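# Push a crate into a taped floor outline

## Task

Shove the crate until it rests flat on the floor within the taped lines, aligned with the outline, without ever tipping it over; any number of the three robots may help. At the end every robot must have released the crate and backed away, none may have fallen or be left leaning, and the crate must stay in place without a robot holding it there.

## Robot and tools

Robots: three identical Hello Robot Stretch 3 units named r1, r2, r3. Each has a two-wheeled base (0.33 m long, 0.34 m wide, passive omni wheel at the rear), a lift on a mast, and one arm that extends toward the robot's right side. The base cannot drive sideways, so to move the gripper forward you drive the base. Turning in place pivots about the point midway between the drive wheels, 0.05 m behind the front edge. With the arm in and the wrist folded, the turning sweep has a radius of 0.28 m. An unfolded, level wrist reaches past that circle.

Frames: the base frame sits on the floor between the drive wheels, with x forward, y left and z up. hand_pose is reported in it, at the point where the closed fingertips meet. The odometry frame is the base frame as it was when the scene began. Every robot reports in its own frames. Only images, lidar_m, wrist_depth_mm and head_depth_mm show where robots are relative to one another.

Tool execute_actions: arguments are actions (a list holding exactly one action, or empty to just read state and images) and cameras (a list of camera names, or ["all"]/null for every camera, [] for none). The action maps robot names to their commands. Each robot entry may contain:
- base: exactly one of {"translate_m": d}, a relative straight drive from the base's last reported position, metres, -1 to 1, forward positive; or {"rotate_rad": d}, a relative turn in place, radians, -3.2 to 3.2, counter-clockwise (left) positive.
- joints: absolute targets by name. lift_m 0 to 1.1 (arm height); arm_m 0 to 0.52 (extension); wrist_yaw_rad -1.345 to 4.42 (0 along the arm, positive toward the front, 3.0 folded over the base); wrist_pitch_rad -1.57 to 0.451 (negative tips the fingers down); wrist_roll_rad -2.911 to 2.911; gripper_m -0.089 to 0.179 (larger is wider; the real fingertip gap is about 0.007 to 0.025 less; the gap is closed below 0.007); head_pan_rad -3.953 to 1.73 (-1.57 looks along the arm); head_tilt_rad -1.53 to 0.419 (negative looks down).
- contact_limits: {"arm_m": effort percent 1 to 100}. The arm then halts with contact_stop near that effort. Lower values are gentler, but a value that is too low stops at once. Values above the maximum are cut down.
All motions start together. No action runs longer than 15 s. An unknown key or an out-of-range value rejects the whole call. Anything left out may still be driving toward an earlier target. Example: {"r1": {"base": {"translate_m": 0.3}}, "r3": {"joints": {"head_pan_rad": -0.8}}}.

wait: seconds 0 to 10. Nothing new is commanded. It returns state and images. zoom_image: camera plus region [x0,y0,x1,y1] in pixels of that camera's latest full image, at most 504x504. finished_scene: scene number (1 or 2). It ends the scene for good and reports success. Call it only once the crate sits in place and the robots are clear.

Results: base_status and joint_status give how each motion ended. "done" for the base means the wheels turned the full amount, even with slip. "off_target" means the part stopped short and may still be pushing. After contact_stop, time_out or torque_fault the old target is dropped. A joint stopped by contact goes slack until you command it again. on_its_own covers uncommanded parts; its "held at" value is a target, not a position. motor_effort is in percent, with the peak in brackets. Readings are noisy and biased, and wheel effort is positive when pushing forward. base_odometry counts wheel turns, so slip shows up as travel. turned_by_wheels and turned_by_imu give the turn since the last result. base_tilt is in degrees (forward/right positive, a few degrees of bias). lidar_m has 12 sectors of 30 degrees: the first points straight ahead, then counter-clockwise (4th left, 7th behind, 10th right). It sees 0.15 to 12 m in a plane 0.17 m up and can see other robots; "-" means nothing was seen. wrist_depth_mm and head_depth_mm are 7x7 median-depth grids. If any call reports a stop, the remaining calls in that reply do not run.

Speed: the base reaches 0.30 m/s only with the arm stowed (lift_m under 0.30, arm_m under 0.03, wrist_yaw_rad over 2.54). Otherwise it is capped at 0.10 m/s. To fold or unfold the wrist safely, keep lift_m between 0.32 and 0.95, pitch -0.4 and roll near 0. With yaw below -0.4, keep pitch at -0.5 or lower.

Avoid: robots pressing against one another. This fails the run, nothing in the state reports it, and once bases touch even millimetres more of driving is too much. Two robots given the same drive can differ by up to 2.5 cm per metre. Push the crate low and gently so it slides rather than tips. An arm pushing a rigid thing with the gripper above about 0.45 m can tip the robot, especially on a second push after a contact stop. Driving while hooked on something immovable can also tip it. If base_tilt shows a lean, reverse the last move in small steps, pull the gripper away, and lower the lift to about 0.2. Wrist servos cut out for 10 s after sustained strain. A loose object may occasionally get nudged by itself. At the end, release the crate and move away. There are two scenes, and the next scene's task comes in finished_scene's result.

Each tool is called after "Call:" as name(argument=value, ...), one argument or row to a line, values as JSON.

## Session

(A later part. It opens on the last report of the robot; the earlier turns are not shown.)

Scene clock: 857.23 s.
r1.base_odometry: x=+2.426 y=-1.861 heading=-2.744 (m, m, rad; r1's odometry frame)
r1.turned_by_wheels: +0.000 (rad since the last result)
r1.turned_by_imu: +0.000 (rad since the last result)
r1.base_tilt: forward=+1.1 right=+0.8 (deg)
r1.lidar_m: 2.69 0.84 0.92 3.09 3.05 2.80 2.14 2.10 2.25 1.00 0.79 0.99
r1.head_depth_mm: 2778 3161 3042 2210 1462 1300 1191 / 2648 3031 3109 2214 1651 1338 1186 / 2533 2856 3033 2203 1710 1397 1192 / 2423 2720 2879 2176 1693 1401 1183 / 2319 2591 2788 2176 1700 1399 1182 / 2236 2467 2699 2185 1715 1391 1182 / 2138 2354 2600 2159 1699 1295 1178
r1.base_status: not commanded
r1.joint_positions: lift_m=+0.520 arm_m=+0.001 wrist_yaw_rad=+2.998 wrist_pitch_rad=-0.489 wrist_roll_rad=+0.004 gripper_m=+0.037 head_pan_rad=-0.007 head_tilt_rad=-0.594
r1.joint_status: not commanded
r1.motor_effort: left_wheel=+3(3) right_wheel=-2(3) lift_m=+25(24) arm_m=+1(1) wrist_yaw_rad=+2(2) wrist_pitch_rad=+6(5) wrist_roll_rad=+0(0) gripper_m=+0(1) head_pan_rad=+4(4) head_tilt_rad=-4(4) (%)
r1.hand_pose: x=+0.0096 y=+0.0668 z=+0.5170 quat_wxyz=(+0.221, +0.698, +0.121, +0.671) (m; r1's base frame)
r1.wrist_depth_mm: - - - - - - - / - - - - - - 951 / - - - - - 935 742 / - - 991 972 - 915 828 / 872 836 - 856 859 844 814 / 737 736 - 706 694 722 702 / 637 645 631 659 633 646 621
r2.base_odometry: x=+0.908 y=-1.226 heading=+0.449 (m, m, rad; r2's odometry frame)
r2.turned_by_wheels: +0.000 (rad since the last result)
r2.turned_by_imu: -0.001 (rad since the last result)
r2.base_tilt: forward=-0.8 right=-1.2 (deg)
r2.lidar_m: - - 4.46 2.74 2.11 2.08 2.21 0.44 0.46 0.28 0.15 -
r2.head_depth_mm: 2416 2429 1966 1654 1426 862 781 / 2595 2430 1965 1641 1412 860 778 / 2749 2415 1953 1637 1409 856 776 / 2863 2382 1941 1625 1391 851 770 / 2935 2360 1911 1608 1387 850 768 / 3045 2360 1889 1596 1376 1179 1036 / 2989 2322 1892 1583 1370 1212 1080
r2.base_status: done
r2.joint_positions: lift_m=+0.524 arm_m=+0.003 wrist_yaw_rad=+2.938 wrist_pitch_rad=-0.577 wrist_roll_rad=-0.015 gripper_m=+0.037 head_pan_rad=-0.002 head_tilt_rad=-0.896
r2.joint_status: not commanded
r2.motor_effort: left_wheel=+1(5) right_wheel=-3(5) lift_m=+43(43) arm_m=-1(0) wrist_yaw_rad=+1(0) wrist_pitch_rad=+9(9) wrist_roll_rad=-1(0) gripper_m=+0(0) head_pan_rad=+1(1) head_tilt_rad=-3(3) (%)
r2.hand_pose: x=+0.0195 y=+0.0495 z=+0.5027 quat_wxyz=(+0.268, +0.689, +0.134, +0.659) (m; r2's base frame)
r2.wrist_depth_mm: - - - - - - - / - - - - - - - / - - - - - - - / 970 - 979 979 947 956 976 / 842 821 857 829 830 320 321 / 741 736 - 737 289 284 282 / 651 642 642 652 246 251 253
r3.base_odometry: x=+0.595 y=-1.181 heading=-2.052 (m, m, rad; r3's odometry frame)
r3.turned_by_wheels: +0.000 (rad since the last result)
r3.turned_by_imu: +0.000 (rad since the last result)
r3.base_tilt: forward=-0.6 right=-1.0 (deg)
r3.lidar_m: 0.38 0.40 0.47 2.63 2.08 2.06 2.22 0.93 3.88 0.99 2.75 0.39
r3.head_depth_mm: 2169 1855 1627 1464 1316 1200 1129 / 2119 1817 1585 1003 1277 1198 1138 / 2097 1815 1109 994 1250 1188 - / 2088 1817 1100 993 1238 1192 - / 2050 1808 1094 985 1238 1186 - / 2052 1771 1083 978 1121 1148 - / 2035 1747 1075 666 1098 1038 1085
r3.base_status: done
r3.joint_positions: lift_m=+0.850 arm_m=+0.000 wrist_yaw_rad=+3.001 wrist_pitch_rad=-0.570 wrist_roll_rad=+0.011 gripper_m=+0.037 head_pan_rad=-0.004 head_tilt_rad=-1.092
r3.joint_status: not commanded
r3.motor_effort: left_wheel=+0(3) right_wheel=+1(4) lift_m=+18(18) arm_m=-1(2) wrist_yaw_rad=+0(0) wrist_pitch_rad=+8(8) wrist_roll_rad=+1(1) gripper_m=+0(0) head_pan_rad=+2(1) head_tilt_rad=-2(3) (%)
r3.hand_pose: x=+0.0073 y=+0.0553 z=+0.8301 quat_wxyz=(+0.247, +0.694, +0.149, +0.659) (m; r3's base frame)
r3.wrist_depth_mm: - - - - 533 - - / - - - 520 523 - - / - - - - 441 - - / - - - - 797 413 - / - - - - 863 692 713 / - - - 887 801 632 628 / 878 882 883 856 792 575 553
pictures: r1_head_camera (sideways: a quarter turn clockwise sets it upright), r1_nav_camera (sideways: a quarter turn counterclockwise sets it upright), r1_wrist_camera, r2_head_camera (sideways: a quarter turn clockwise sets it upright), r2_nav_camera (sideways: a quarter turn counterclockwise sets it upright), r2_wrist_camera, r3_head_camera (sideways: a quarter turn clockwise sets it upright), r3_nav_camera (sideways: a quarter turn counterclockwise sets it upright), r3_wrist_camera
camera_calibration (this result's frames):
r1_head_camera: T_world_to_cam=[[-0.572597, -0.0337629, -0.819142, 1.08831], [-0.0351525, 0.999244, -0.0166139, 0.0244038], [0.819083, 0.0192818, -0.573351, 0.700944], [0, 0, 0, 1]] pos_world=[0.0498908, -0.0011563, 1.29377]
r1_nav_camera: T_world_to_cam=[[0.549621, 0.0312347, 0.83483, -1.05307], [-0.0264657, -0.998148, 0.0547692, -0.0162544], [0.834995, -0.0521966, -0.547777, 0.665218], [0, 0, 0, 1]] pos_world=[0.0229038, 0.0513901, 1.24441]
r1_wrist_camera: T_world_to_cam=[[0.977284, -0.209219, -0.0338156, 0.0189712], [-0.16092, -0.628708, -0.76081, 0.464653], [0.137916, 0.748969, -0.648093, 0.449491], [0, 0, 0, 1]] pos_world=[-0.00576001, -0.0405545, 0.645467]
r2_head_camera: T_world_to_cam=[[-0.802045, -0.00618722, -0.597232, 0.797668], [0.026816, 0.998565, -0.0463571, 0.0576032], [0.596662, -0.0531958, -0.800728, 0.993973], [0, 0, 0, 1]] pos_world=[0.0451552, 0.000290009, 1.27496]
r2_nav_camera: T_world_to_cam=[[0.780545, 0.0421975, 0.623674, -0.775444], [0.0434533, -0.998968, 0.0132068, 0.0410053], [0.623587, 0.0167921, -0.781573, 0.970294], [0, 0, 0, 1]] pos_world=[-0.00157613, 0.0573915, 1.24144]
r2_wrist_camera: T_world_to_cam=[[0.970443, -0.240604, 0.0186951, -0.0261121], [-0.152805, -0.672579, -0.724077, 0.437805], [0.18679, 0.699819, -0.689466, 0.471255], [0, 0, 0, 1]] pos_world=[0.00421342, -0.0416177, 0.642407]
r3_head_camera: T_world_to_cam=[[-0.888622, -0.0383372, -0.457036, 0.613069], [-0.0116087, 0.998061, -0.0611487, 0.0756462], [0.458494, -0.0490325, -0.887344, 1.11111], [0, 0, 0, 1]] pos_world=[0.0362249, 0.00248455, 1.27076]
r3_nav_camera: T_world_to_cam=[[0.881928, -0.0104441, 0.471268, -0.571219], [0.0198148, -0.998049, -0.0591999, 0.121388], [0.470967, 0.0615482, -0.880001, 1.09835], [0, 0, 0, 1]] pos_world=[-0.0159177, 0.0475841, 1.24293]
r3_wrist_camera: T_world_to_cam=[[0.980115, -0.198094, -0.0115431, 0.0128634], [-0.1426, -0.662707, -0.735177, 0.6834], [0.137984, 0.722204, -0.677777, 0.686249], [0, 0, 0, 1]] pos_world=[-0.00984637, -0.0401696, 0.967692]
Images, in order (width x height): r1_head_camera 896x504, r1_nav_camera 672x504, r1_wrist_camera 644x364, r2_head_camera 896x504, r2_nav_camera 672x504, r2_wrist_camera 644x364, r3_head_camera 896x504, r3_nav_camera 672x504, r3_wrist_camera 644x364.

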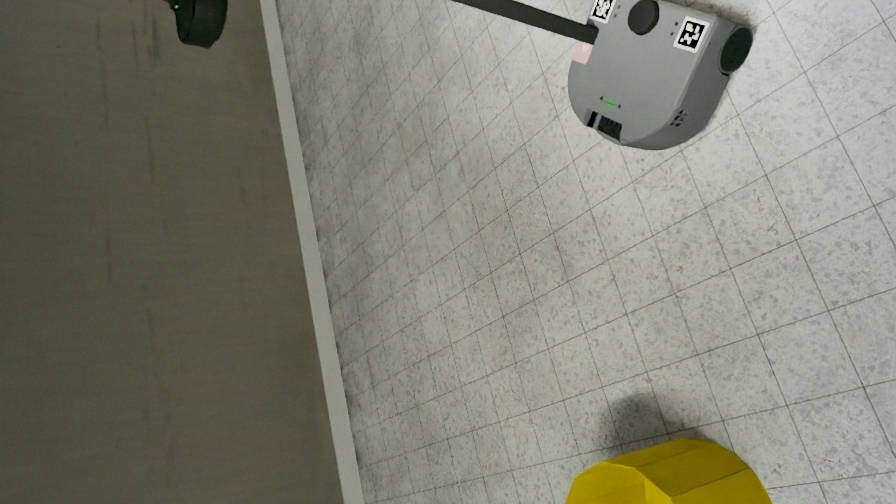

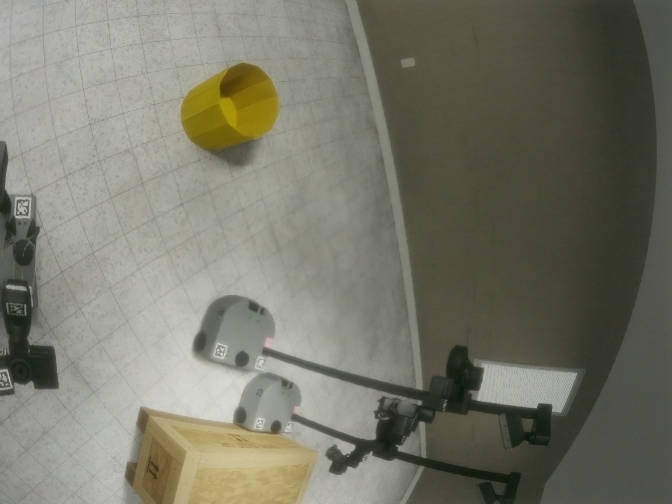

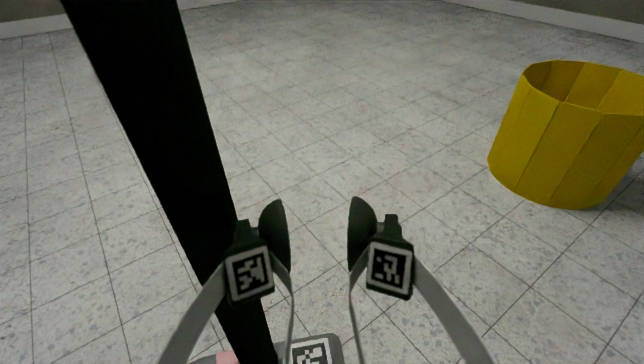

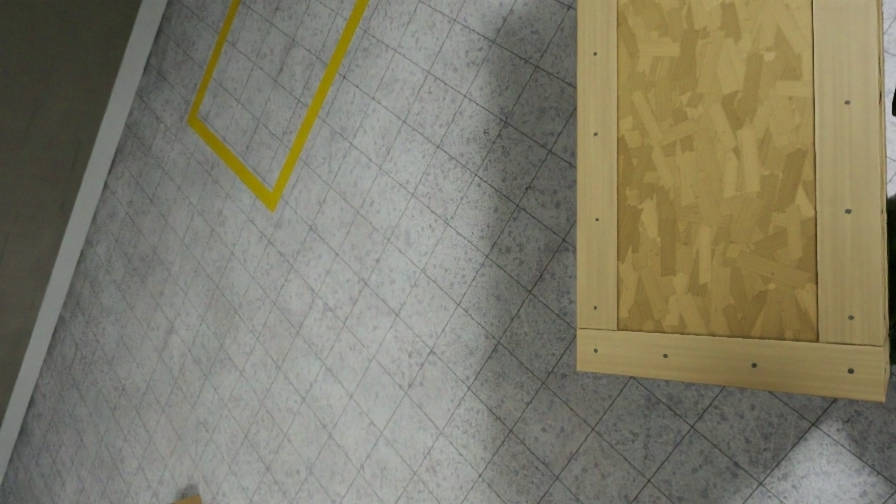

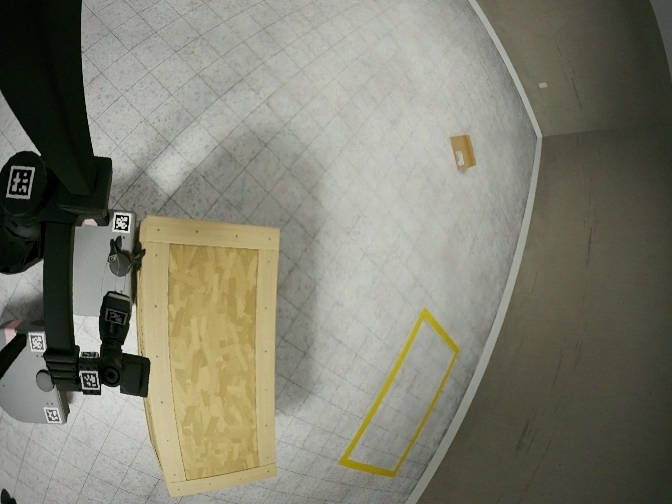

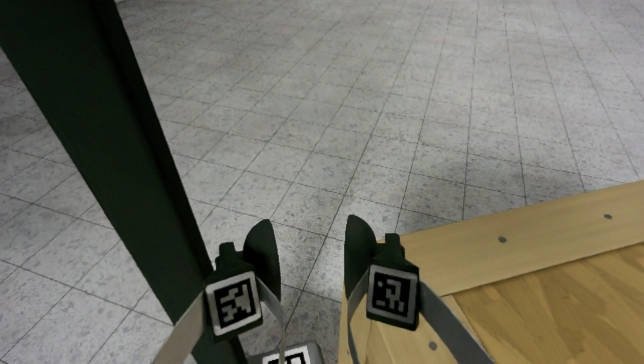

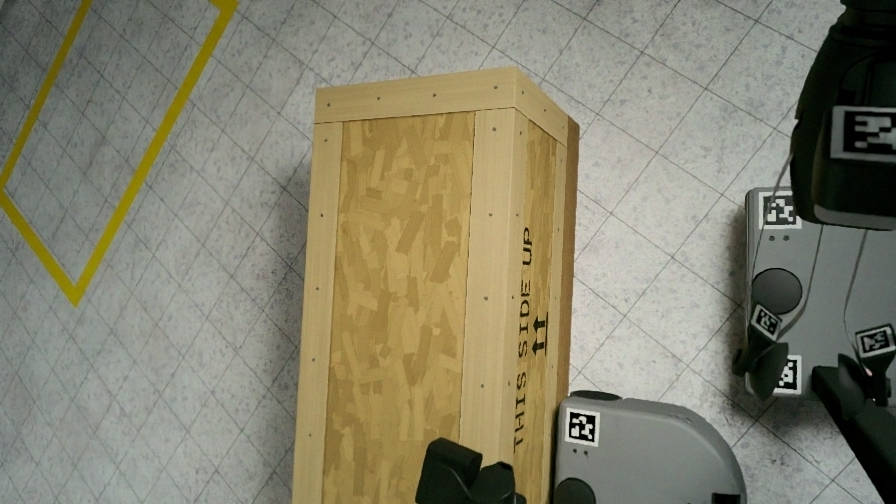

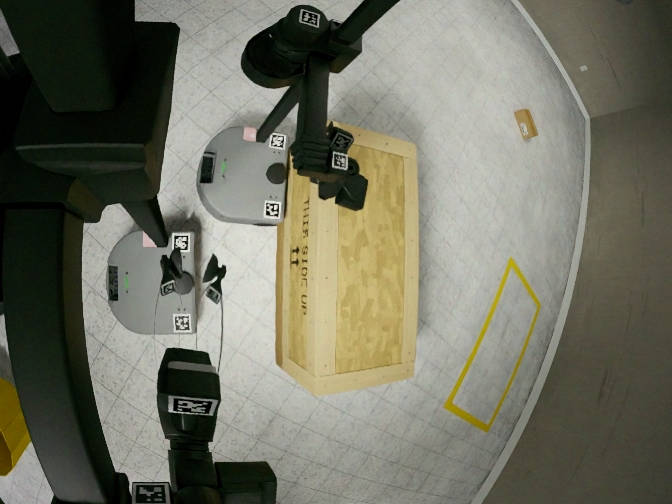

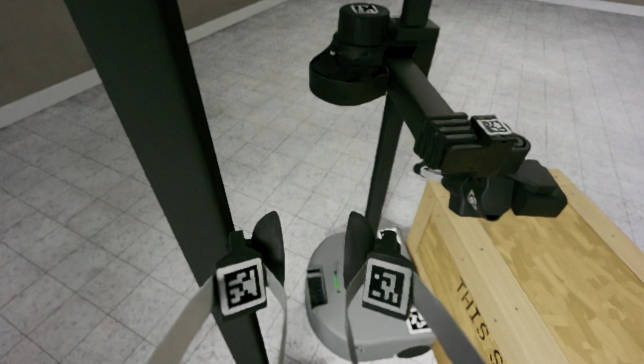

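Call:
execute_actions(
  actions=[
    {"r3":{"base":{"rotate_rad":-0.16}}},
  ],
  cameras=[],
)

Call:
execute_actions(
  actions=[
    {"r3":{"base":{"translate_m":0.2}}},
  ],
  cameras=[],
)

Call:
execute_actions(
  actions=[
    {"r3":{"base":{"rotate_rad":0.16}}},
  ],
  cameras=["r3_head_camera","r3_nav_camera"],
)

Scene clock: 880.57 s.
r1.base_odometry: x=+2.426 y=-1.861 heading=-2.744 (m, m, rad; r1's odometry frame)
r1.turned_by_wheels: +0.000 (rad since the last result)
r1.turned_by_imu: -0.001 (rad since the last result)
r1.base_tilt: forward=+1.2 right=+0.8 (deg)
r1.lidar_m: 2.69 0.84 0.92 3.07 3.04 2.81 2.14 2.10 2.25 1.00 0.79 0.99
r1.head_depth_mm: 2780 3121 3076 2217 1455 1297 1189 / 2655 3012 3085 2198 1646 1331 1189 / 2540 2872 3050 2201 1713 1399 1181 / 2424 2748 2901 2202 1711 1395 1183 / 2313 2574 2787 2177 1702 1392 1181 / 2241 2463 2740 2170 1703 1392 1177 / 2145 2378 2571 2184 1700 1287 1179
r1.base_status: not commanded
r1.joint_positions: lift_m=+0.520 arm_m=+0.001 wrist_yaw_rad=+2.998 wrist_pitch_rad=-0.489 wrist_roll_rad=+0.004 gripper_m=+0.037 head_pan_rad=-0.007 head_tilt_rad=-0.594
r1.joint_status: not commanded
r1.motor_effort: left_wheel=+4(4) right_wheel=-3(2) lift_m=+25(24) arm_m=+1(1) wrist_yaw_rad=+2(3) wrist_pitch_rad=+6(6) wrist_roll_rad=+0(0) gripper_m=+0(0) head_pan_rad=+4(4) head_tilt_rad=-4(4) (%)
r1.hand_pose: x=+0.0096 y=+0.0668 z=+0.5170 quat_wxyz=(+0.221, +0.698, +0.121, +0.671) (m; r1's base frame)
r1.wrist_depth_mm: - - - - - - - / - - - - - - 952 / - - - - - 927 743 / 990 - - 996 973 924 848 / 850 861 - 843 841 832 822 / 744 739 - 708 694 717 721 / 639 646 631 650 636 623 637
r2.base_odometry: x=+0.908 y=-1.226 heading=+0.449 (m, m, rad; r2's odometry frame)
r2.turned_by_wheels: +0.000 (rad since the last result)
r2.turned_by_imu: -0.001 (rad since the last result)
r2.base_tilt: forward=-0.6 right=-1.1 (deg)
r2.lidar_m: - - 4.47 2.74 2.12 2.08 2.22 0.41 0.46 0.28 0.15 -
r2.head_depth_mm: 2430 2466 1986 1654 1419 864 783 / 2558 2419 1951 1655 1414 862 780 / 2786 2392 1941 1619 1409 855 775 / 2843 2388 1929 1618 1392 852 772 / 2933 2371 1909 1609 1386 850 767 / 3022 2332 1896 1594 1380 1177 1036 / 2940 2305 1895 1593 1375 1212 1082
r2.base_status: not commanded
r2.joint_positions: lift_m=+0.524 arm_m=+0.003 wrist_yaw_rad=+2.938 wrist_pitch_rad=-0.577 wrist_roll_rad=-0.015 gripper_m=+0.037 head_pan_rad=-0.002 head_tilt_rad=-0.896
r2.joint_status: not commanded
r2.motor_effort: left_wheel=+2(2) right_wheel=-3(3) lift_m=+43(43) arm_m=-1(1) wrist_yaw_rad=+1(1) wrist_pitch_rad=+9(9) wrist_roll_rad=+0(0) gripper_m=+0(0) head_pan_rad=+2(1) head_tilt_rad=-3(3) (%)
r2.hand_pose: x=+0.0195 y=+0.0495 z=+0.5027 quat_wxyz=(+0.268, +0.689, +0.134, +0.659) (m; r2's base frame)
r2.wrist_depth_mm: - - - - - - - / - - - - - - - / - - - - - - - / - - 986 - 974 970 969 / 834 807 861 825 829 320 321 / 729 731 - 730 288 283 281 / 657 640 644 648 246 250 252
r3.base_odometry: x=+0.595 y=-1.181 heading=-2.212 (m, m, rad; r3's odometry frame)
r3.turned_by_wheels: -0.160 (rad since the last result)
r3.turned_by_imu: -0.159 (rad since the last result)
r3.base_tilt: forward=-0.6 right=-0.8 (deg)
r3.lidar_m: 0.38 0.38 0.47 0.59 2.15 2.06 2.11 0.93 0.95 0.99 2.84 0.41
r3.head_depth_mm: 2163 1862 1627 1461 1328 1200 1129 / 2132 1841 1615 1418 1302 1190 1132 / 2107 1831 1114 997 1275 1191 - / 2083 1790 1106 989 1246 1186 - / 2072 1769 1095 983 1235 1188 - / 2043 1771 1086 976 1176 1167 - / 2006 1761 1078 971 1066 1025 1079
r3.base_status: done
r3.joint_positions: lift_m=+0.850 arm_m=+0.000 wrist_yaw_rad=+3.001 wrist_pitch_rad=-0.570 wrist_roll_rad=+0.011 gripper_m=+0.037 head_pan_rad=-0.004 head_tilt_rad=-1.092
r3.joint_status: not commanded
r3.motor_effort: left_wheel=+2(4) right_wheel=-1(2) lift_m=+18(18) arm_m=-2(2) wrist_yaw_rad=+0(2) wrist_pitch_rad=+8(8) wrist_roll_rad=+1(1) gripper_m=-1(0) head_pan_rad=+1(0) head_tilt_rad=-2(2) (%)
r3.hand_pose: x=+0.0073 y=+0.0553 z=+0.8301 quat_wxyz=(+0.247, +0.694, +0.149, +0.659) (m; r3's base frame)
r3.wrist_depth_mm: - - - 529 - - - / - - - 501 - - - / - - - - 401 - - / - - - - 642 771 - / - - - 959 760 708 732 / - - - 847 716 620 624 / 880 899 876 819 853 556 549
pictures: none
No camera images: the call's "cameras" was empty. Leave "cameras" out to get every camera's image.

Scene clock: 883.87 s.
r1.base_odometry: x=+2.426 y=-1.861 heading=-2.744 (m, m, rad; r1's odometry frame)
r1.turned_by_wheels: +0.000 (rad since the last result)
r1.turned_by_imu: -0.001 (rad since the last result)
r1.base_tilt: forward=+1.2 right=+0.9 (deg)
r1.lidar_m: 2.69 0.84 0.92 3.08 3.06 2.80 2.13 2.10 2.25 1.00 0.79 0.97
r1.head_depth_mm: 2815 3184 3112 2208 1709 1298 1190 / 2633 3010 3089 2200 1719 1397 1180 / 2504 2837 3068 2204 1714 1398 1185 / 2409 2735 2888 2195 1716 1398 1182 / 2316 2554 2798 2191 1703 1402 1177 / 2204 2472 2715 2180 1695 1386 1179 / 2140 2379 2592 2171 1705 1289 1177
r1.base_status: not commanded
r1.joint_positions: lift_m=+0.520 arm_m=+0.001 wrist_yaw_rad=+2.998 wrist_pitch_rad=-0.489 wrist_roll_rad=+0.004 gripper_m=+0.037 head_pan_rad=-0.007 head_tilt_rad=-0.594
r1.joint_status: not commanded
r1.motor_effort: left_wheel=+3(2) right_wheel=-3(3) lift_m=+24(24) arm_m=+1(1) wrist_yaw_rad=+3(3) wrist_pitch_rad=+5(6) wrist_roll_rad=+0(0) gripper_m=-1(1) head_pan_rad=+5(4) head_tilt_rad=-4(3) (%)
r1.hand_pose: x=+0.0096 y=+0.0668 z=+0.5170 quat_wxyz=(+0.221, +0.698, +0.121, +0.671) (m; r1's base frame)
r1.wrist_depth_mm: - - - - - - - / - - - - - - 966 / - - - - - 918 753 / 999 - - - - 927 838 / 862 839 - 829 832 822 824 / 749 715 - 736 691 708 718 / 638 641 630 661 641 639 636
r2.base_odometry: x=+0.908 y=-1.226 heading=+0.449 (m, m, rad; r2's odometry frame)
r2.turned_by_wheels: +0.000 (rad since the last result)
r2.turned_by_imu: -0.001 (rad since the last result)
r2.base_tilt: forward=-0.6 right=-1.1 (deg)
r2.lidar_m: - - 4.48 2.73 2.11 2.08 2.21 1.42 0.30 0.28 0.15 -
r2.head_depth_mm: 2412 2459 1968 1658 1426 863 783 / 2555 2435 1952 1639 1418 861 776 / 2744 2401 1932 1633 1403 854 776 / 2845 2362 1923 1623 1397 852 772 / 2926 2361 1905 1607 1401 846 766 / 3063 2322 1900 1589 1387 1176 1037 / 2974 2311 1877 1588 1378 1208 1077
r2.base_status: not commanded
r2.joint_positions: lift_m=+0.524 arm_m=+0.003 wrist_yaw_rad=+2.938 wrist_pitch_rad=-0.577 wrist_roll_rad=-0.015 gripper_m=+0.037 head_pan_rad=-0.002 head_tilt_rad=-0.896
r2.joint_status: not commanded
r2.motor_effort: left_wheel=+2(2) right_wheel=-3(3) lift_m=+43(43) arm_m=-1(1) wrist_yaw_rad=+0(0) wrist_pitch_rad=+10(9) wrist_roll_rad=+0(0) gripper_m=+0(0) head_pan_rad=+1(2) head_tilt_rad=-3(3) (%)
r2.hand_pose: x=+0.0195 y=+0.0495 z=+0.5027 quat_wxyz=(+0.268, +0.689, +0.134, +0.659) (m; r2's base frame)
r2.wrist_depth_mm: - - - - - - - / - - - - - - - / - - - - - - - / 997 - 982 976 991 974 - / 838 808 867 820 832 320 322 / 729 730 - 725 286 282 282 / 645 651 647 648 246 250 250
r3.base_odometry: x=+0.475 y=-1.341 heading=-2.212 (m, m, rad; r3's odometry frame)
r3.turned_by_wheels: +0.000 (rad since the last result)
r3.turned_by_imu: +0.000 (rad since the last result)
r3.base_tilt: forward=-0.7 right=-0.8 (deg)
r3.lidar_m: 0.18 0.18 0.23 0.40 2.35 2.23 2.30 1.09 3.98 0.98 0.30 0.20
r3.head_depth_mm: 2168 1855 1646 1460 1323 1204 1126 / 2132 1831 1619 1458 1256 1202 1137 / 2114 1811 1613 994 914 1181 - / 2089 1811 1598 989 896 1167 - / 2066 1789 1581 982 890 1159 - / 2053 1788 1567 972 886 1140 - / 2011 1753 1553 968 879 992 950
r3.base_status: done
r3.joint_positions: lift_m=+0.850 arm_m=+0.000 wrist_yaw_rad=+3.001 wrist_pitch_rad=-0.570 wrist_roll_rad=+0.011 gripper_m=+0.037 head_pan_rad=-0.004 head_tilt_rad=-1.092
r3.joint_status: not commanded
r3.motor_effort: left_wheel=+2(5) right_wheel=-1(1) lift_m=+18(18) arm_m=-2(1) wrist_yaw_rad=-1(0) wrist_pitch_rad=+8(8) wrist_roll_rad=+1(1) gripper_m=+0(0) head_pan_rad=+2(2) head_tilt_rad=-2(2) (%)
r3.hand_pose: x=+0.0073 y=+0.0553 z=+0.8301 quat_wxyz=(+0.247, +0.694, +0.149, +0.659) (m; r3's base frame)
r3.wrist_depth_mm: - - 515 - - - - / - - 489 - - - - / - - 376 - - - - / - - - 416 814 - - / - - - 919 723 733 - / - - - 846 634 619 - / 861 873 850 791 554 551 551
pictures: none
No camera images: the call's "cameras" was empty. Leave "cameras" out to get every camera's image.

Scene clock: 885.03 s.
r1.base_odometry: x=+2.426 y=-1.861 heading=-2.744 (m, m, rad; r1's odometry frame)
r1.turned_by_wheels: +0.000 (rad since the last result)
r1.turned_by_imu: +0.000 (rad since the last result)
r1.base_tilt: forward=+1.2 right=+0.8 (deg)
r1.lidar_m: 2.69 0.84 0.92 3.08 3.03 2.82 2.14 2.10 2.24 1.00 0.79 0.98
r1.head_depth_mm: 2792 3233 3111 2202 1712 1263 1189 / 2634 3006 3045 2185 1722 1401 1183 / 2546 2891 3078 2198 1724 1400 1185 / 2422 2729 2920 2184 1709 1399 1184 / 2331 2589 2794 2195 1702 1398 1175 / 2235 2464 2715 2175 1703 1391 1180 / 2145 2349 2590 2168 1695 1298 1181
r1.base_status: not commanded
r1.joint_positions: lift_m=+0.520 arm_m=+0.001 wrist_yaw_rad=+2.998 wrist_pitch_rad=-0.489 wrist_roll_rad=+0.004 gripper_m=+0.037 head_pan_rad=-0.007 head_tilt_rad=-0.594
r1.joint_status: not commanded
r1.motor_effort: left_wheel=+3(3) right_wheel=-2(2) lift_m=+25(25) arm_m=+1(1) wrist_yaw_rad=+3(4) wrist_pitch_rad=+5(6) wrist_roll_rad=+0(0) gripper_m=+0(0) head_pan_rad=+4(4) head_tilt_rad=-4(4) (%)
r1.hand_pose: x=+0.0096 y=+0.0668 z=+0.5170 quat_wxyz=(+0.221, +0.698, +0.121, +0.671) (m; r1's base frame)
r1.wrist_depth_mm: - - - - - - - / - - - - - - 968 / - - - - - 946 763 / - - 984 993 - 900 838 / 847 867 - 850 850 854 844 / 730 744 - 713 689 727 709 / 653 637 638 656 634 635 618
r2.base_odometry: x=+0.908 y=-1.226 heading=+0.449 (m, m, rad; r2's odometry frame)
r2.turned_by_wheels: +0.000 (rad since the last result)
r2.turned_by_imu: +0.000 (rad since the last result)
r2.base_tilt: forward=-0.6 right=-1.1 (deg)
r2.lidar_m: - - 4.46 2.73 2.12 2.08 2.21 1.42 0.32 0.28 0.15 -
r2.head_depth_mm: 2413 2435 1991 1647 1416 867 781 / 2558 2437 1976 1652 1413 859 780 / 2763 2415 1934 1633 1406 854 776 / 2839 2378 1928 1623 1407 855 770 / 2980 2350 1913 1613 1388 848 767 / 3043 2310 1916 1596 1376 1177 1037 / 3001 2338 1886 1589 1383 1209 1079
r2.base_status: not commanded
r2.joint_positions: lift_m=+0.524 arm_m=+0.003 wrist_yaw_rad=+2.938 wrist_pitch_rad=-0.577 wrist_roll_rad=-0.015 gripper_m=+0.037 head_pan_rad=-0.002 head_tilt_rad=-0.896
r2.joint_status: not commanded
r2.motor_effort: left_wheel=+2(2) right_wheel=-3(3) lift_m=+43(43) arm_m=-1(1) wrist_yaw_rad=+1(1) wrist_pitch_rad=+9(9) wrist_roll_rad=+0(1) gripper_m=+0(0) head_pan_rad=+1(1) head_tilt_rad=-3(3) (%)
r2.hand_pose: x=+0.0195 y=+0.0495 z=+0.5027 quat_wxyz=(+0.268, +0.689, +0.134, +0.659) (m; r2's base frame)
r2.wrist_depth_mm: - - - - - - - / - - - - - - - / - - - - - - - / 967 - 986 981 999 971 968 / 846 811 876 857 833 319 323 / 727 727 - 721 288 283 283 / 656 641 646 637 245 249 253
r3.base_odometry: x=+0.475 y=-1.341 heading=-2.052 (m, m, rad; r3's odometry frame)
r3.turned_by_wheels: +0.160 (rad since the last result)
r3.turned_by_imu: +0.158 (rad since the last result)
r3.base_tilt: forward=-0.7 right=-0.9 (deg)
r3.lidar_m: 0.18 0.19 0.26 0.40 2.26 2.23 2.42 1.09 1.14 0.98 0.25 0.19
r3.head_depth_mm: 2154 1863 1644 1462 1325 1204 1131 / 2133 1845 1623 1019 907 1180 1132 / 2099 1824 1601 1000 905 1159 - / 2100 1815 1593 991 894 1164 - / 2078 1784 1575 982 889 1159 - / 2050 1772 1561 977 886 1151 - / 2035 1762 1557 966 880 1010 963
r3.base_status: done
r3.joint_positions: lift_m=+0.850 arm_m=+0.000 wrist_yaw_rad=+3.001 wrist_pitch_rad=-0.570 wrist_roll_rad=+0.011 gripper_m=+0.037 head_pan_rad=-0.004 head_tilt_rad=-1.092
r3.joint_status: not commanded
r3.motor_effort: left_wheel=-1(5) right_wheel=+3(6) lift_m=+18(18) arm_m=-2(1) wrist_yaw_rad=-1(1) wrist_pitch_rad=+8(8) wrist_roll_rad=+1(1) gripper_m=+0(1) head_pan_rad=+1(2) head_tilt_rad=-2(2) (%)
r3.hand_pose: x=+0.0073 y=+0.0553 z=+0.8301 quat_wxyz=(+0.247, +0.694, +0.149, +0.659) (m; r3's base frame)
r3.wrist_depth_mm: - - 525 - - - - / - - 493 - - - - / - - - 379 - - - / - - - 423 769 - - / - - - 912 708 707 - / - - - 849 633 623 - / 888 880 851 789 558 545 549
pictures: r3_head_camera (sideways: a quarter turn clockwise sets it upright), r3_nav_camera (sideways: a quarter turn counterclockwise sets it upright)
camera_calibration (this result's frames):
r3_head_camera: T_world_to_cam=[[-0.888622, -0.0383373, -0.457036, 0.613069], [-0.0116087, 0.998061, -0.0611487, 0.0756462], [0.458494, -0.0490325, -0.887344, 1.11111], [0, 0, 0, 1]] pos_world=[0.0362249, 0.00248455, 1.27076]
r3_nav_camera: T_world_to_cam=[[0.881928, -0.0104441, 0.471268, -0.571219], [0.0198149, -0.998049, -0.0591999, 0.121388], [0.470967, 0.0615482, -0.880001, 1.09835], [0, 0, 0, 1]] pos_world=[-0.0159176, 0.0475841, 1.24293]
Images, in order (width x height): r3_head_camera 896x504, r3_nav_camera 672x504.

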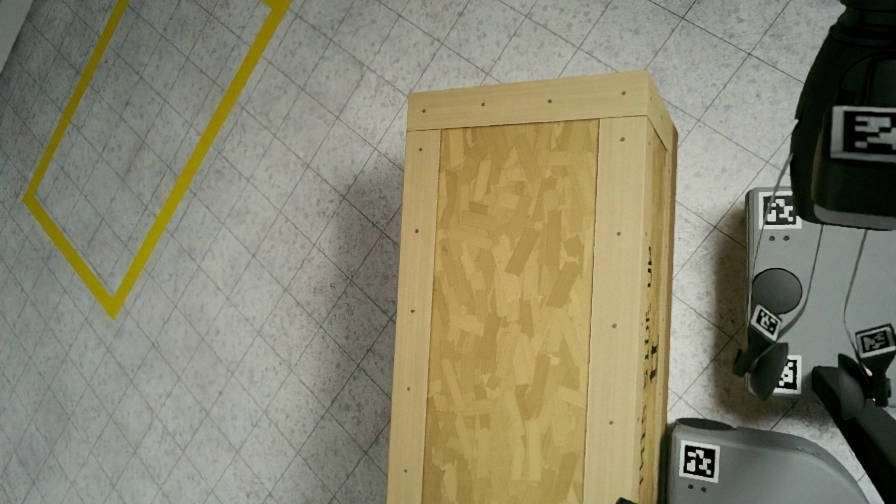

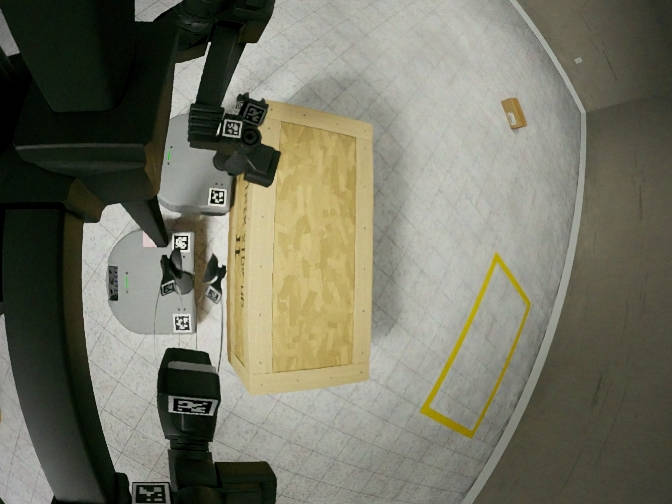

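Call:
execute_actions(
  actions=[
    {"r3":{"base":{"translate_m":0.115}}},
  ],
  cameras=[],
)

Call:
execute_actions(
  actions=[
    {"r3":{"base":{"translate_m":0.2}},"r2":{"base":{"translate_m":0.2}}},
  ],
  cameras=["r3_head_camera","r3_nav_camera","r2_head_camera"],
)

Scene clock: 894.47 s.
r1.base_odometry: x=+2.426 y=-1.861 heading=-2.744 (m, m, rad; r1's odometry frame)
r1.turned_by_wheels: +0.000 (rad since the last result)
r1.turned_by_imu: -0.001 (rad since the last result)
r1.base_tilt: forward=+1.3 right=+0.8 (deg)
r1.lidar_m: 2.69 0.84 0.92 3.08 3.04 2.80 2.14 2.10 2.24 1.00 0.79 1.02
r1.head_depth_mm: 2790 3209 3104 2208 1723 1361 1187 / 2649 3005 3084 2184 1703 1406 1185 / 2528 2842 3069 2206 1714 1402 1177 / 2441 2698 2943 2172 1714 1398 1183 / 2312 2608 2819 2177 1713 1396 1180 / 2218 2477 2760 2185 1713 1387 1182 / 2153 2360 2603 2188 1715 1297 1175
r1.base_status: not commanded
r1.joint_positions: lift_m=+0.520 arm_m=+0.001 wrist_yaw_rad=+2.998 wrist_pitch_rad=-0.489 wrist_roll_rad=+0.004 gripper_m=+0.037 head_pan_rad=-0.007 head_tilt_rad=-0.594
r1.joint_status: not commanded
r1.motor_effort: left_wheel=+3(3) right_wheel=-3(3) lift_m=+25(25) arm_m=+1(1) wrist_yaw_rad=+2(2) wrist_pitch_rad=+6(5) wrist_roll_rad=+0(0) gripper_m=+1(0) head_pan_rad=+4(4) head_tilt_rad=-4(4) (%)
r1.hand_pose: x=+0.0096 y=+0.0668 z=+0.5170 quat_wxyz=(+0.221, +0.698, +0.121, +0.671) (m; r1's base frame)
r1.wrist_depth_mm: - - - - - - - / - - - - - - 954 / - - - - - 923 756 / - - 987 - - 922 849 / 828 837 - 843 839 821 825 / 741 724 - 732 700 743 710 / 644 645 638 644 622 631 630
r2.base_odometry: x=+0.908 y=-1.226 heading=+0.449 (m, m, rad; r2's odometry frame)
r2.turned_by_wheels: +0.000 (rad since the last result)
r2.turned_by_imu: -0.002 (rad since the last result)
r2.base_tilt: forward=-0.5 right=-1.1 (deg)
r2.lidar_m: - - 4.48 2.74 2.12 2.08 2.21 1.42 0.27 0.27 0.15 -
r2.head_depth_mm: 2406 2437 1975 1641 1427 864 782 / 2601 2424 1967 1625 1414 862 778 / 2751 2387 1954 1626 1407 858 776 / 2844 2398 1928 1615 1398 850 771 / 2983 2332 1914 1616 1387 844 765 / 3030 2318 1900 1596 1382 1180 1034 / 2971 2326 1893 1584 1375 1208 1081
r2.base_status: not commanded
r2.joint_positions: lift_m=+0.524 arm_m=+0.003 wrist_yaw_rad=+2.938 wrist_pitch_rad=-0.577 wrist_roll_rad=-0.015 gripper_m=+0.037 head_pan_rad=-0.002 head_tilt_rad=-0.896
r2.joint_status: not commanded
r2.motor_effort: left_wheel=+2(2) right_wheel=-3(3) lift_m=+43(43) arm_m=-1(1) wrist_yaw_rad=+1(1) wrist_pitch_rad=+9(9) wrist_roll_rad=+0(1) gripper_m=-1(0) head_pan_rad=+1(1) head_tilt_rad=-3(2) (%)
r2.hand_pose: x=+0.0195 y=+0.0495 z=+0.5027 quat_wxyz=(+0.268, +0.689, +0.134, +0.659) (m; r2's base frame)
r2.wrist_depth_mm: - - - - - - - / - - - - - - - / - - - - - - - / 993 - 983 974 986 985 - / 850 816 866 835 847 319 321 / 735 745 - 734 286 281 283 / 647 638 649 646 244 250 252
r3.base_odometry: x=+0.422 y=-1.443 heading=-2.052 (m, m, rad; r3's odometry frame)
r3.turned_by_wheels: +0.000 (rad since the last result)
r3.turned_by_imu: -0.001 (rad since the last result)
r3.base_tilt: forward=-0.6 right=-0.9 (deg)
r3.lidar_m: - - 0.15 0.29 2.36 2.33 2.51 1.20 1.01 0.23 0.15 -
r3.head_depth_mm: 2150 1849 1632 1454 1321 1210 1129 / 2123 1847 1636 1450 909 847 1137 / 2104 1823 1605 1448 903 847 - / 2094 1804 1594 1426 899 836 - / 2054 1782 1578 1410 891 823 - / 2054 1779 1576 1414 890 832 - / 2016 1772 1555 1397 880 824 943
r3.base_status: done
r3.joint_positions: lift_m=+0.850 arm_m=+0.000 wrist_yaw_rad=+3.001 wrist_pitch_rad=-0.570 wrist_roll_rad=+0.011 gripper_m=+0.037 head_pan_rad=-0.004 head_tilt_rad=-1.092
r3.joint_status: not commanded
r3.motor_effort: left_wheel=-2(3) right_wheel=+2(5) lift_m=+18(18) arm_m=-2(1) wrist_yaw_rad=-1(0) wrist_pitch_rad=+8(8) wrist_roll_rad=+1(1) gripper_m=+0(1) head_pan_rad=+3(1) head_tilt_rad=-2(2) (%)
r3.hand_pose: x=+0.0073 y=+0.0553 z=+0.8301 quat_wxyz=(+0.247, +0.694, +0.149, +0.659) (m; r3's base frame)
r3.wrist_depth_mm: - - 517 - - - - / - - 535 - - - - / - - 373 - - - - / - - 382 757 824 - - / - - - 716 719 - - / - - - 757 625 631 - / 869 891 757 759 542 551 929
pictures: none
No camera images: the call's "cameras" was empty. Leave "cameras" out to get every camera's image.

Scene clock: 898.67 s.
r1.base_odometry: x=+2.426 y=-1.861 heading=-2.744 (m, m, rad; r1's odometry frame)
r1.turned_by_wheels: +0.000 (rad since the last result)
r1.turned_by_imu: -0.001 (rad since the last result)
r1.base_tilt: forward=+1.2 right=+0.8 (deg)
r1.lidar_m: 2.68 0.84 0.92 3.08 3.04 2.80 2.14 2.09 2.24 1.00 0.80 1.15
r1.head_depth_mm: 2822 3227 3097 2198 1713 1397 1188 / 2623 3015 3107 2198 1723 1407 1187 / 2553 2866 3081 2188 1714 1400 1192 / 2424 2705 2921 2173 1707 1403 1184 / 2341 2603 2819 2182 1703 1400 1181 / 2215 2470 2719 2187 1693 1397 1180 / 2146 2386 2590 2160 1696 1289 1175
r1.base_status: not commanded
r1.joint_positions: lift_m=+0.520 arm_m=+0.001 wrist_yaw_rad=+2.998 wrist_pitch_rad=-0.489 wrist_roll_rad=+0.004 gripper_m=+0.037 head_pan_rad=-0.007 head_tilt_rad=-0.594
r1.joint_status: not commanded
r1.motor_effort: left_wheel=+3(3) right_wheel=-3(3) lift_m=+25(25) arm_m=+1(1) wrist_yaw_rad=+3(3) wrist_pitch_rad=+5(5) wrist_roll_rad=+0(0) gripper_m=-1(0) head_pan_rad=+4(4) head_tilt_rad=-3(3) (%)
r1.hand_pose: x=+0.0096 y=+0.0668 z=+0.5170 quat_wxyz=(+0.221, +0.698, +0.121, +0.671) (m; r1's base frame)
r1.wrist_depth_mm: - - - - - - - / - - - - - - 979 / - - - - - 955 752 / - 995 993 993 - 911 831 / 834 839 - 854 836 833 835 / 727 712 - 717 722 734 711 / 647 639 636 648 631 629 635
r2.base_odometry: x=+1.088 y=-1.139 heading=+0.449 (m, m, rad; r2's odometry frame)
r2.turned_by_wheels: +0.001 (rad since the last result)
r2.turned_by_imu: +0.000 (rad since the last result)
r2.base_tilt: forward=-0.7 right=-1.1 (deg)
r2.lidar_m: - - 4.56 2.76 2.14 2.11 2.24 1.44 0.27 0.21 0.15 -
r2.head_depth_mm: 2401 2474 1994 1656 1427 864 768 / 2517 2426 1955 1648 1411 859 768 / 2747 2426 1945 1634 1410 858 763 / 2868 2385 1940 1613 1403 852 758 / 2947 2340 1920 1618 1400 846 758 / 3065 2341 1905 1601 1389 1173 788 / 2998 2304 1885 1592 1376 1210 1081
r2.base_status: translate_m off_target (by the wheels' count: +0.1997 of +0.2000)
r2.joint_positions: lift_m=+0.524 arm_m=+0.003 wrist_yaw_rad=+2.939 wrist_pitch_rad=-0.577 wrist_roll_rad=-0.015 gripper_m=+0.037 head_pan_rad=-0.002 head_tilt_rad=-0.895
r2.joint_status: not commanded
r2.on_its_own: left_wheel is at rest, and its effort (+47) is outside its rest range (-18 to +18); right_wheel is at rest, and its effort (+33) is outside its rest range (-18 to +18)
r2.motor_effort: left_wheel=+47(55) right_wheel=+33(57) lift_m=+43(43) arm_m=-1(1) wrist_yaw_rad=+0(1) wrist_pitch_rad=+9(10) wrist_roll_rad=+0(0) gripper_m=+0(0) head_pan_rad=+1(1) head_tilt_rad=-4(4) (%)
r2.hand_pose: x=+0.0194 y=+0.0494 z=+0.5026 quat_wxyz=(+0.268, +0.689, +0.134, +0.659) (m; r2's base frame)
r2.wrist_depth_mm: - - - - - - - / - - - - - - - / - - - - - - - / 989 - 984 992 976 935 983 / 836 807 853 842 329 325 319 / 735 743 - 722 289 279 281 / 656 653 654 363 244 251 251
r3.base_odometry: x=+0.329 y=-1.620 heading=-2.052 (m, m, rad; r3's odometry frame)
r3.turned_by_wheels: +0.000 (rad since the last result)
r3.turned_by_imu: -0.029 (rad since the last result)
r3.base_tilt: forward=-0.6 right=-0.9 (deg)
r3.lidar_m: - - 0.15 0.20 2.38 2.35 2.52 1.22 1.02 0.20 0.15 -
r3.head_depth_mm: 2131 1862 1625 1465 1320 1199 1130 / 2117 1838 1622 1448 908 835 1134 / 2104 1828 1605 1436 900 835 - / 2077 1810 1597 1436 897 822 - / 2075 1787 1581 1411 892 821 - / 2054 1771 1569 1411 885 818 - / 2017 1750 1568 1398 879 815 943
r3.base_status: translate_m off_target (by the wheels' count: +0.1996 of +0.2000)
r3.joint_positions: lift_m=+0.850 arm_m=+0.000 wrist_yaw_rad=+3.001 wrist_pitch_rad=-0.570 wrist_roll_rad=+0.011 gripper_m=+0.037 head_pan_rad=-0.003 head_tilt_rad=-1.092
r3.joint_status: not commanded
r3.on_its_own: left_wheel is at rest, and its effort (+39) is outside its rest range (-18 to +18); right_wheel is at rest, and its effort (+31) is outside its rest range (-18 to +18)
r3.motor_effort: left_wheel=+39(63) right_wheel=+31(56) lift_m=+18(20) arm_m=-2(2) wrist_yaw_rad=+0(3) wrist_pitch_rad=+8(9) wrist_roll_rad=+1(1) gripper_m=-1(1) head_pan_rad=+2(2) head_tilt_rad=-2(2) (%)
r3.hand_pose: x=+0.0073 y=+0.0553 z=+0.8301 quat_wxyz=(+0.247, +0.694, +0.149, +0.659) (m; r3's base frame)
r3.wrist_depth_mm: - - 510 - - - - / - - 549 - - - - / - - 448 - - - - / - - 375 773 822 - - / - - - 690 712 - - / - - - 640 628 627 - / 881 872 761 620 542 547 919
pictures: r2_head_camera (sideways: a quarter turn clockwise sets it upright), r3_head_camera (sideways: a quarter turn clockwise sets it upright), r3_nav_camera (sideways: a quarter turn counterclockwise sets it upright)
camera_calibration (this result's frames):
r2_head_camera: T_world_to_cam=[[-0.801695, -0.00623631, -0.597701, 0.798277], [0.026783, 0.998566, -0.0463429, 0.0575849], [0.597133, -0.0531611, -0.800379, 0.993516], [0, 0, 0, 1]] pos_world=[0.0451709, 0.000292321, 1.27499]
r3_head_camera: T_world_to_cam=[[-0.888573, -0.0385296, -0.457114, 0.613171], [-0.0118193, 0.998059, -0.0611501, 0.0756492], [0.458583, -0.0489335, -0.887303, 1.11106], [0, 0, 0, 1]] pos_world=[0.0362271, 0.00249106, 1.27076]
r3_nav_camera: T_world_to_cam=[[0.881889, -0.0102532, 0.471346, -0.57132], [0.020036, -0.998045, -0.0591979, 0.121384], [0.471032, 0.0616498, -0.879959, 1.0983], [0, 0, 0, 1]] pos_world=[-0.0159227, 0.0475793, 1.24293]
Images, in order (width x height): r2_head_camera 896x504, r3_head_camera 896x504, r3_nav_camera 672x504.

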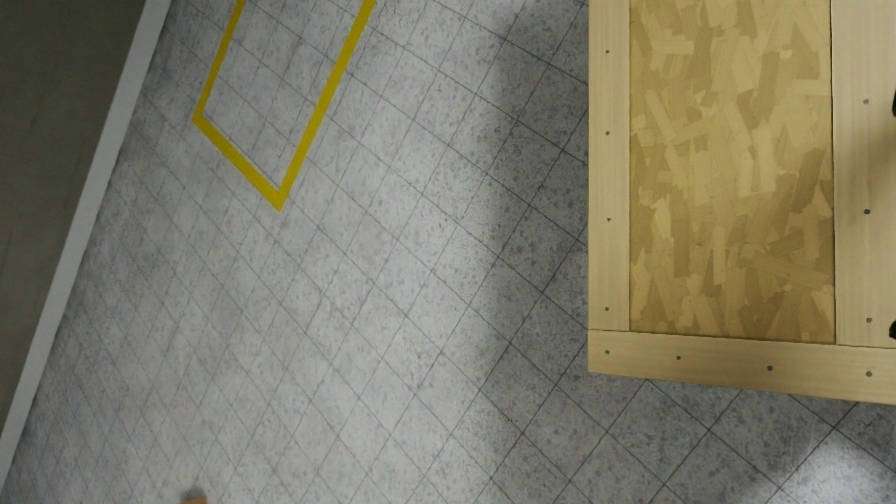

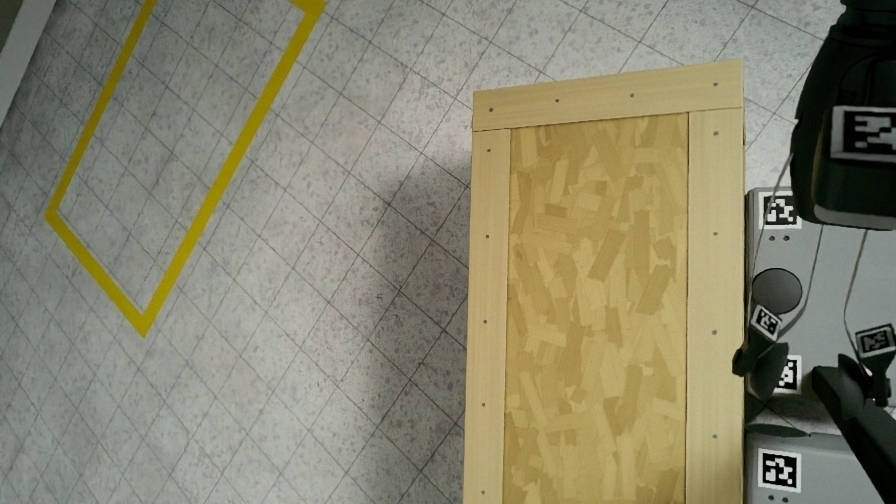

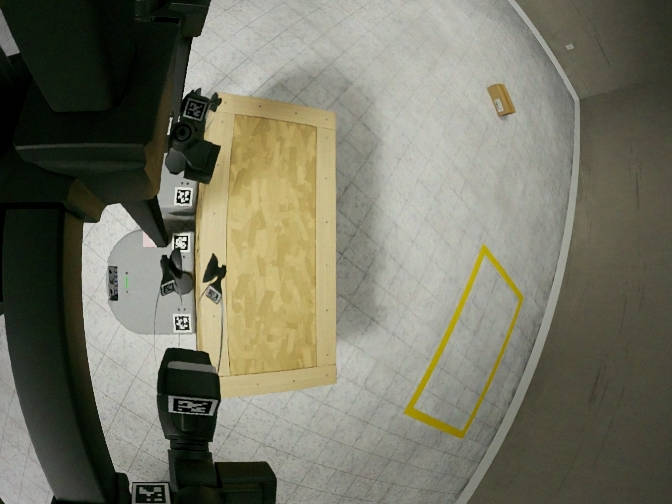

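Call:
execute_actions(
  actions=[
    {"r1":{"base":{"rotate_rad":-1.86},"joints":{"lift_m":0.26,"wrist_pitch_rad":-0.4}},"r2":{"base":{"translate_m":-0.02}},"r3":{"base":{"translate_m":-0.45}}},
  ],
  cameras=["r1_nav_camera"],
)

Call:
execute_actions(
  actions=[
    {"r1":{"base":{"translate_m":1.0}}},
  ],
  cameras=["r1_nav_camera"],
)

Scene clock: 963.00 s.
r1.base_odometry: x=+2.426 y=-1.861 heading=+1.679 (m, m, rad; r1's odometry frame)
r1.turned_by_wheels: -1.860 (rad since the last result)
r1.turned_by_imu: -1.876 (rad since the last result)
r1.base_tilt: forward=+1.2 right=+0.8 (deg)
r1.lidar_m: 2.53 0.82 0.79 0.97 0.90 0.84 3.15 3.02 3.00 2.38 2.10 2.10
r1.head_depth_mm: 2043 2209 2405 2204 1710 1413 1186 / 2239 2451 2623 2223 1709 1403 1188 / 2489 2744 2907 2210 1707 1400 1188 / 2780 3087 3068 2183 1713 1393 1184 / 3124 3577 3053 2182 1716 1396 1181 / 3639 - 3031 2181 1708 1399 1181 / - - 3007 2193 1695 1350 1175
r1.base_status: done
r1.joint_positions: lift_m=+0.260 arm_m=+0.001 wrist_yaw_rad=+2.998 wrist_pitch_rad=-0.420 wrist_roll_rad=+0.004 gripper_m=+0.037 head_pan_rad=-0.007 head_tilt_rad=-0.594
r1.joint_status: all done
r1.motor_effort: left_wheel=+3(13) right_wheel=-2(7) lift_m=+20(24) arm_m=+0(1) wrist_yaw_rad=+3(1) wrist_pitch_rad=+8(8) wrist_roll_rad=+0(0) gripper_m=+0(1) head_pan_rad=+4(4) head_tilt_rad=-4(3) (%)
r1.hand_pose: x=+0.0109 y=+0.0758 z=+0.2723 quat_wxyz=(+0.197, +0.701, +0.097, +0.678) (m; r1's base frame)
r1.wrist_depth_mm: - - - - - 750 646 / - - 942 987 - 749 712 / 883 828 843 832 822 778 761 / 677 663 666 653 647 645 638 / 561 549 - 558 539 524 524 / 462 - - - 441 443 451 / - - - - 393 389 390
r2.base_odometry: x=+1.070 y=-1.148 heading=+0.449 (m, m, rad; r2's odometry frame)
r2.turned_by_wheels: +0.000 (rad since the last result)
r2.turned_by_imu: -0.003 (rad since the last result)
r2.base_tilt: forward=-0.6 right=-1.2 (deg)
r2.lidar_m: - - 4.46 2.74 2.12 2.09 2.23 0.55 0.56 0.29 0.15 -
r2.head_depth_mm: 2394 2450 1979 1651 1422 864 779 / 2555 2409 1954 1639 1408 858 777 / 2717 2420 1938 1631 1406 855 777 / 2853 2373 1936 1617 1394 851 771 / 2982 2356 1910 1612 963 846 766 / 3080 2321 1898 1599 1382 1179 870 / 2983 2310 1894 1586 1369 1211 1075
r2.base_status: done
r2.joint_positions: lift_m=+0.524 arm_m=+0.003 wrist_yaw_rad=+2.939 wrist_pitch_rad=-0.577 wrist_roll_rad=-0.015 gripper_m=+0.037 head_pan_rad=-0.002 head_tilt_rad=-0.895
r2.joint_status: not commanded
r2.motor_effort: left_wheel=+0(43) right_wheel=-1(30) lift_m=+43(43) arm_m=-1(0) wrist_yaw_rad=+1(0) wrist_pitch_rad=+10(10) wrist_roll_rad=+0(1) gripper_m=+0(0) head_pan_rad=+0(2) head_tilt_rad=-4(3) (%)
r2.hand_pose: x=+0.0194 y=+0.0494 z=+0.5026 quat_wxyz=(+0.268, +0.689, +0.134, +0.659) (m; r2's base frame)
r2.wrist_depth_mm: - - - - - - - / - - - - - - - / - - - - - - - / 979 - 959 - 962 981 982 / 841 814 863 828 333 322 322 / 732 718 - 722 288 284 282 / 648 652 646 654 249 251 251
r3.base_odometry: x=+0.538 y=-1.221 heading=-2.052 (m, m, rad; r3's odometry frame)
r3.turned_by_wheels: +0.000 (rad since the last result)
r3.turned_by_imu: -0.003 (rad since the last result)
r3.base_tilt: forward=-0.6 right=-0.8 (deg)
r3.lidar_m: 0.50 0.52 0.57 2.59 2.01 1.98 2.12 0.83 0.92 0.87 2.82 0.52
r3.head_depth_mm: 2150 1864 1631 1449 1322 1199 1129 / 2141 1834 1548 1393 1319 1204 1130 / 2085 1813 1115 1049 1304 1182 - / 2065 1794 1104 1038 1301 1186 - / 2057 1781 1101 1036 1287 1179 - / 2036 1784 1085 1037 1243 1173 - / 1997 1756 1084 1039 1110 1139 1080
r3.base_status: done
r3.joint_positions: lift_m=+0.850 arm_m=+0.000 wrist_yaw_rad=+3.001 wrist_pitch_rad=-0.570 wrist_roll_rad=+0.011 gripper_m=+0.037 head_pan_rad=-0.003 head_tilt_rad=-1.092
r3.joint_status: not commanded
r3.motor_effort: left_wheel=+1(36) right_wheel=+1(29) lift_m=+18(18) arm_m=-2(1) wrist_yaw_rad=-1(0) wrist_pitch_rad=+8(8) wrist_roll_rad=+1(1) gripper_m=+0(0) head_pan_rad=+3(2) head_tilt_rad=-2(2) (%)
r3.hand_pose: x=+0.0073 y=+0.0553 z=+0.8301 quat_wxyz=(+0.247, +0.694, +0.149, +0.659) (m; r3's base frame)
r3.wrist_depth_mm: - - - - 549 - - / - - - - 536 - - / - - - - - 422 - / - - - - - 590 474 / - - - - - 749 716 / - - - - 881 733 622 / 883 894 891 883 864 728 563
pictures: r1_nav_camera (sideways: a quarter turn counterclockwise sets it upright)
camera_calibration (this result's frames):
r1_nav_camera: T_world_to_cam=[[0.549622, 0.0312347, 0.83483, -1.05307], [-0.0264656, -0.998148, 0.0547692, -0.0162544], [0.834994, -0.0521966, -0.547777, 0.665219], [0, 0, 0, 1]] pos_world=[0.0229038, 0.0513901, 1.24441]
Images, in order (width x height): r1_nav_camera 672x504.

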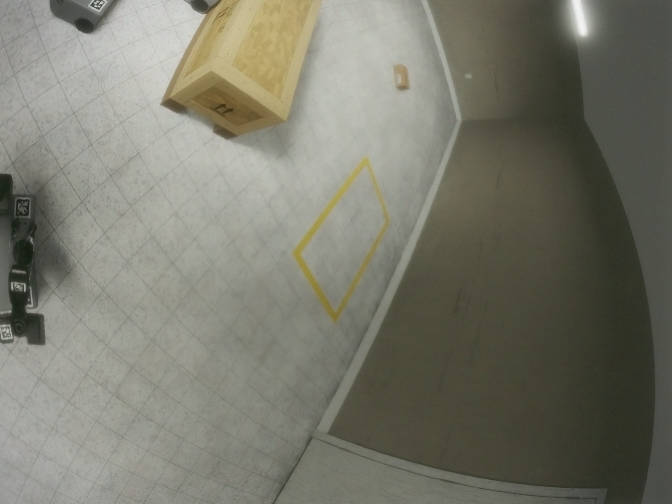

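Scene clock: 968.03 s.
r1.base_odometry: x=+2.318 y=-0.867 heading=+1.679 (m, m, rad; r1's odometry frame)
r1.turned_by_wheels: +0.000 (rad since the last result)
r1.turned_by_imu: +0.003 (rad since the last result)
r1.base_tilt: forward=+1.2 right=+0.8 (deg)
r1.lidar_m: 1.74 3.24 4.96 0.51 0.53 1.72 1.80 3.75 2.66 1.61 1.45 1.45
r1.head_depth_mm: 1400 1515 1653 1796 1713 1406 1187 / 1535 1676 1824 1982 1713 1395 1187 / 1685 1861 2067 2156 1707 1401 1184 / 1903 2116 2382 2188 1715 1392 1186 / 2143 2415 2711 2177 1711 1393 1181 / 2473 2877 3053 2174 1692 1399 1183 / 2929 3542 3014 2204 1708 1394 1181
r1.base_status: done
r1.joint_positions: lift_m=+0.260 arm_m=+0.001 wrist_yaw_rad=+2.998 wrist_pitch_rad=-0.420 wrist_roll_rad=+0.004 gripper_m=+0.037 head_pan_rad=-0.007 head_tilt_rad=-0.594
r1.joint_status: not commanded
r1.motor_effort: left_wheel=+2(12) right_wheel=-3(7) lift_m=+21(21) arm_m=+1(1) wrist_yaw_rad=+3(2) wrist_pitch_rad=+8(8) wrist_roll_rad=+0(0) gripper_m=+0(0) head_pan_rad=+4(4) head_tilt_rad=-3(3) (%)
r1.hand_pose: x=+0.0109 y=+0.0759 z=+0.2724 quat_wxyz=(+0.197, +0.701, +0.097, +0.678) (m; r1's base frame)
r1.wrist_depth_mm: 496 - 562 - - - - / 548 - 573 - - - - / 619 625 650 834 820 814 808 / 657 660 644 670 665 637 626 / 549 551 - 554 542 531 525 / 467 - - - 438 446 449 / - - - - 396 389 385
r2.base_odometry: x=+1.070 y=-1.148 heading=+0.449 (m, m, rad; r2's odometry frame)
r2.turned_by_wheels: +0.000 (rad since the last result)
r2.turned_by_imu: -0.001 (rad since the last result)
r2.base_tilt: forward=-0.7 right=-1.2 (deg)
r2.lidar_m: - - 4.45 2.75 2.13 2.09 2.23 0.54 0.56 0.29 0.15 -
r2.head_depth_mm: 2401 2459 1982 1659 1421 862 778 / 2521 2422 1966 1644 1413 859 778 / 2712 2410 1941 1634 1399 856 775 / 2865 2401 1914 1618 1399 853 773 / 2956 2335 1914 1607 959 848 767 / 3049 2326 1898 1609 1382 1180 870 / 2968 2327 1885 1597 1381 1212 1082
r2.base_status: not commanded
r2.joint_positions: lift_m=+0.524 arm_m=+0.003 wrist_yaw_rad=+2.939 wrist_pitch_rad=-0.577 wrist_roll_rad=-0.015 gripper_m=+0.037 head_pan_rad=-0.002 head_tilt_rad=-0.895
r2.joint_status: not commanded
r2.motor_effort: left_wheel=+0(1) right_wheel=-1(0) lift_m=+43(43) arm_m=-1(1) wrist_yaw_rad=+1(0) wrist_pitch_rad=+9(9) wrist_roll_rad=+0(1) gripper_m=+0(0) head_pan_rad=+1(2) head_tilt_rad=-4(3) (%)
r2.hand_pose: x=+0.0194 y=+0.0494 z=+0.5026 quat_wxyz=(+0.268, +0.689, +0.134, +0.659) (m; r2's base frame)
r2.wrist_depth_mm: - - - - - - - / - - - - - - - / - - - - - - - / 981 - 957 - 957 - 984 / 818 830 859 832 329 322 318 / 730 728 - 726 285 281 282 / 647 660 649 639 248 251 252
r3.base_odometry: x=+0.538 y=-1.221 heading=-2.052 (m, m, rad; r3's odometry frame)
r3.turned_by_wheels: +0.000 (rad since the last result)
r3.turned_by_imu: -0.001 (rad since the last result)
r3.base_tilt: forward=-0.5 right=-0.8 (deg)
r3.lidar_m: 0.50 0.52 0.57 2.58 2.01 1.97 2.12 0.83 0.92 3.69 2.83 0.52
r3.head_depth_mm: 2151 1873 1574 1456 1313 1202 1134 / 2134 1837 1541 1390 1304 1205 1141 / 2138 1823 1114 1043 1309 1188 - / 2078 1801 1101 1032 1295 1193 - / 2061 1781 1091 1045 1287 1193 - / 2052 1778 1083 1037 1239 1166 - / 2038 1766 1085 1038 1113 1137 1083
r3.base_status: not commanded
r3.joint_positions: lift_m=+0.850 arm_m=+0.000 wrist_yaw_rad=+3.001 wrist_pitch_rad=-0.570 wrist_roll_rad=+0.011 gripper_m=+0.037 head_pan_rad=-0.003 head_tilt_rad=-1.092
r3.joint_status: not commanded
r3.motor_effort: left_wheel=+0(0) right_wheel=+0(1) lift_m=+18(18) arm_m=-1(1) wrist_yaw_rad=-2(1) wrist_pitch_rad=+8(8) wrist_roll_rad=+1(1) gripper_m=+0(1) head_pan_rad=+0(2) head_tilt_rad=-2(2) (%)
r3.hand_pose: x=+0.0073 y=+0.0553 z=+0.8301 quat_wxyz=(+0.247, +0.694, +0.149, +0.659) (m; r3's base frame)
r3.wrist_depth_mm: - - - - 554 - - / - - - - 542 - - / - - - - - 422 - / - - - - - 590 473 / - - - - - 760 726 / - - - - 860 738 617 / 870 870 875 906 862 732 561
pictures: r1_nav_camera (sideways: a quarter turn counterclockwise sets it upright)
camera_calibration (this result's frames):
r1_nav_camera: T_world_to_cam=[[0.549638, 0.0312365, 0.834819, -1.05305], [-0.0264611, -0.998148, 0.0547696, -0.016255], [0.834984, -0.0521937, -0.547793, 0.66524], [0, 0, 0, 1]] pos_world=[0.0229025, 0.0513901, 1.24441]
Images, in order (width x height): r1_nav_camera 672x504.

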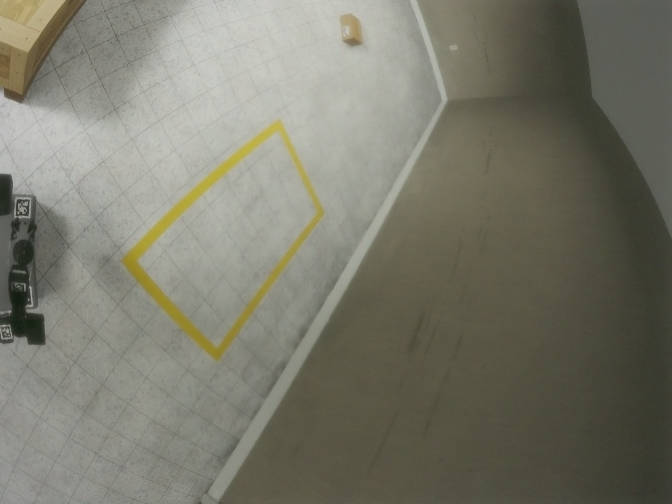

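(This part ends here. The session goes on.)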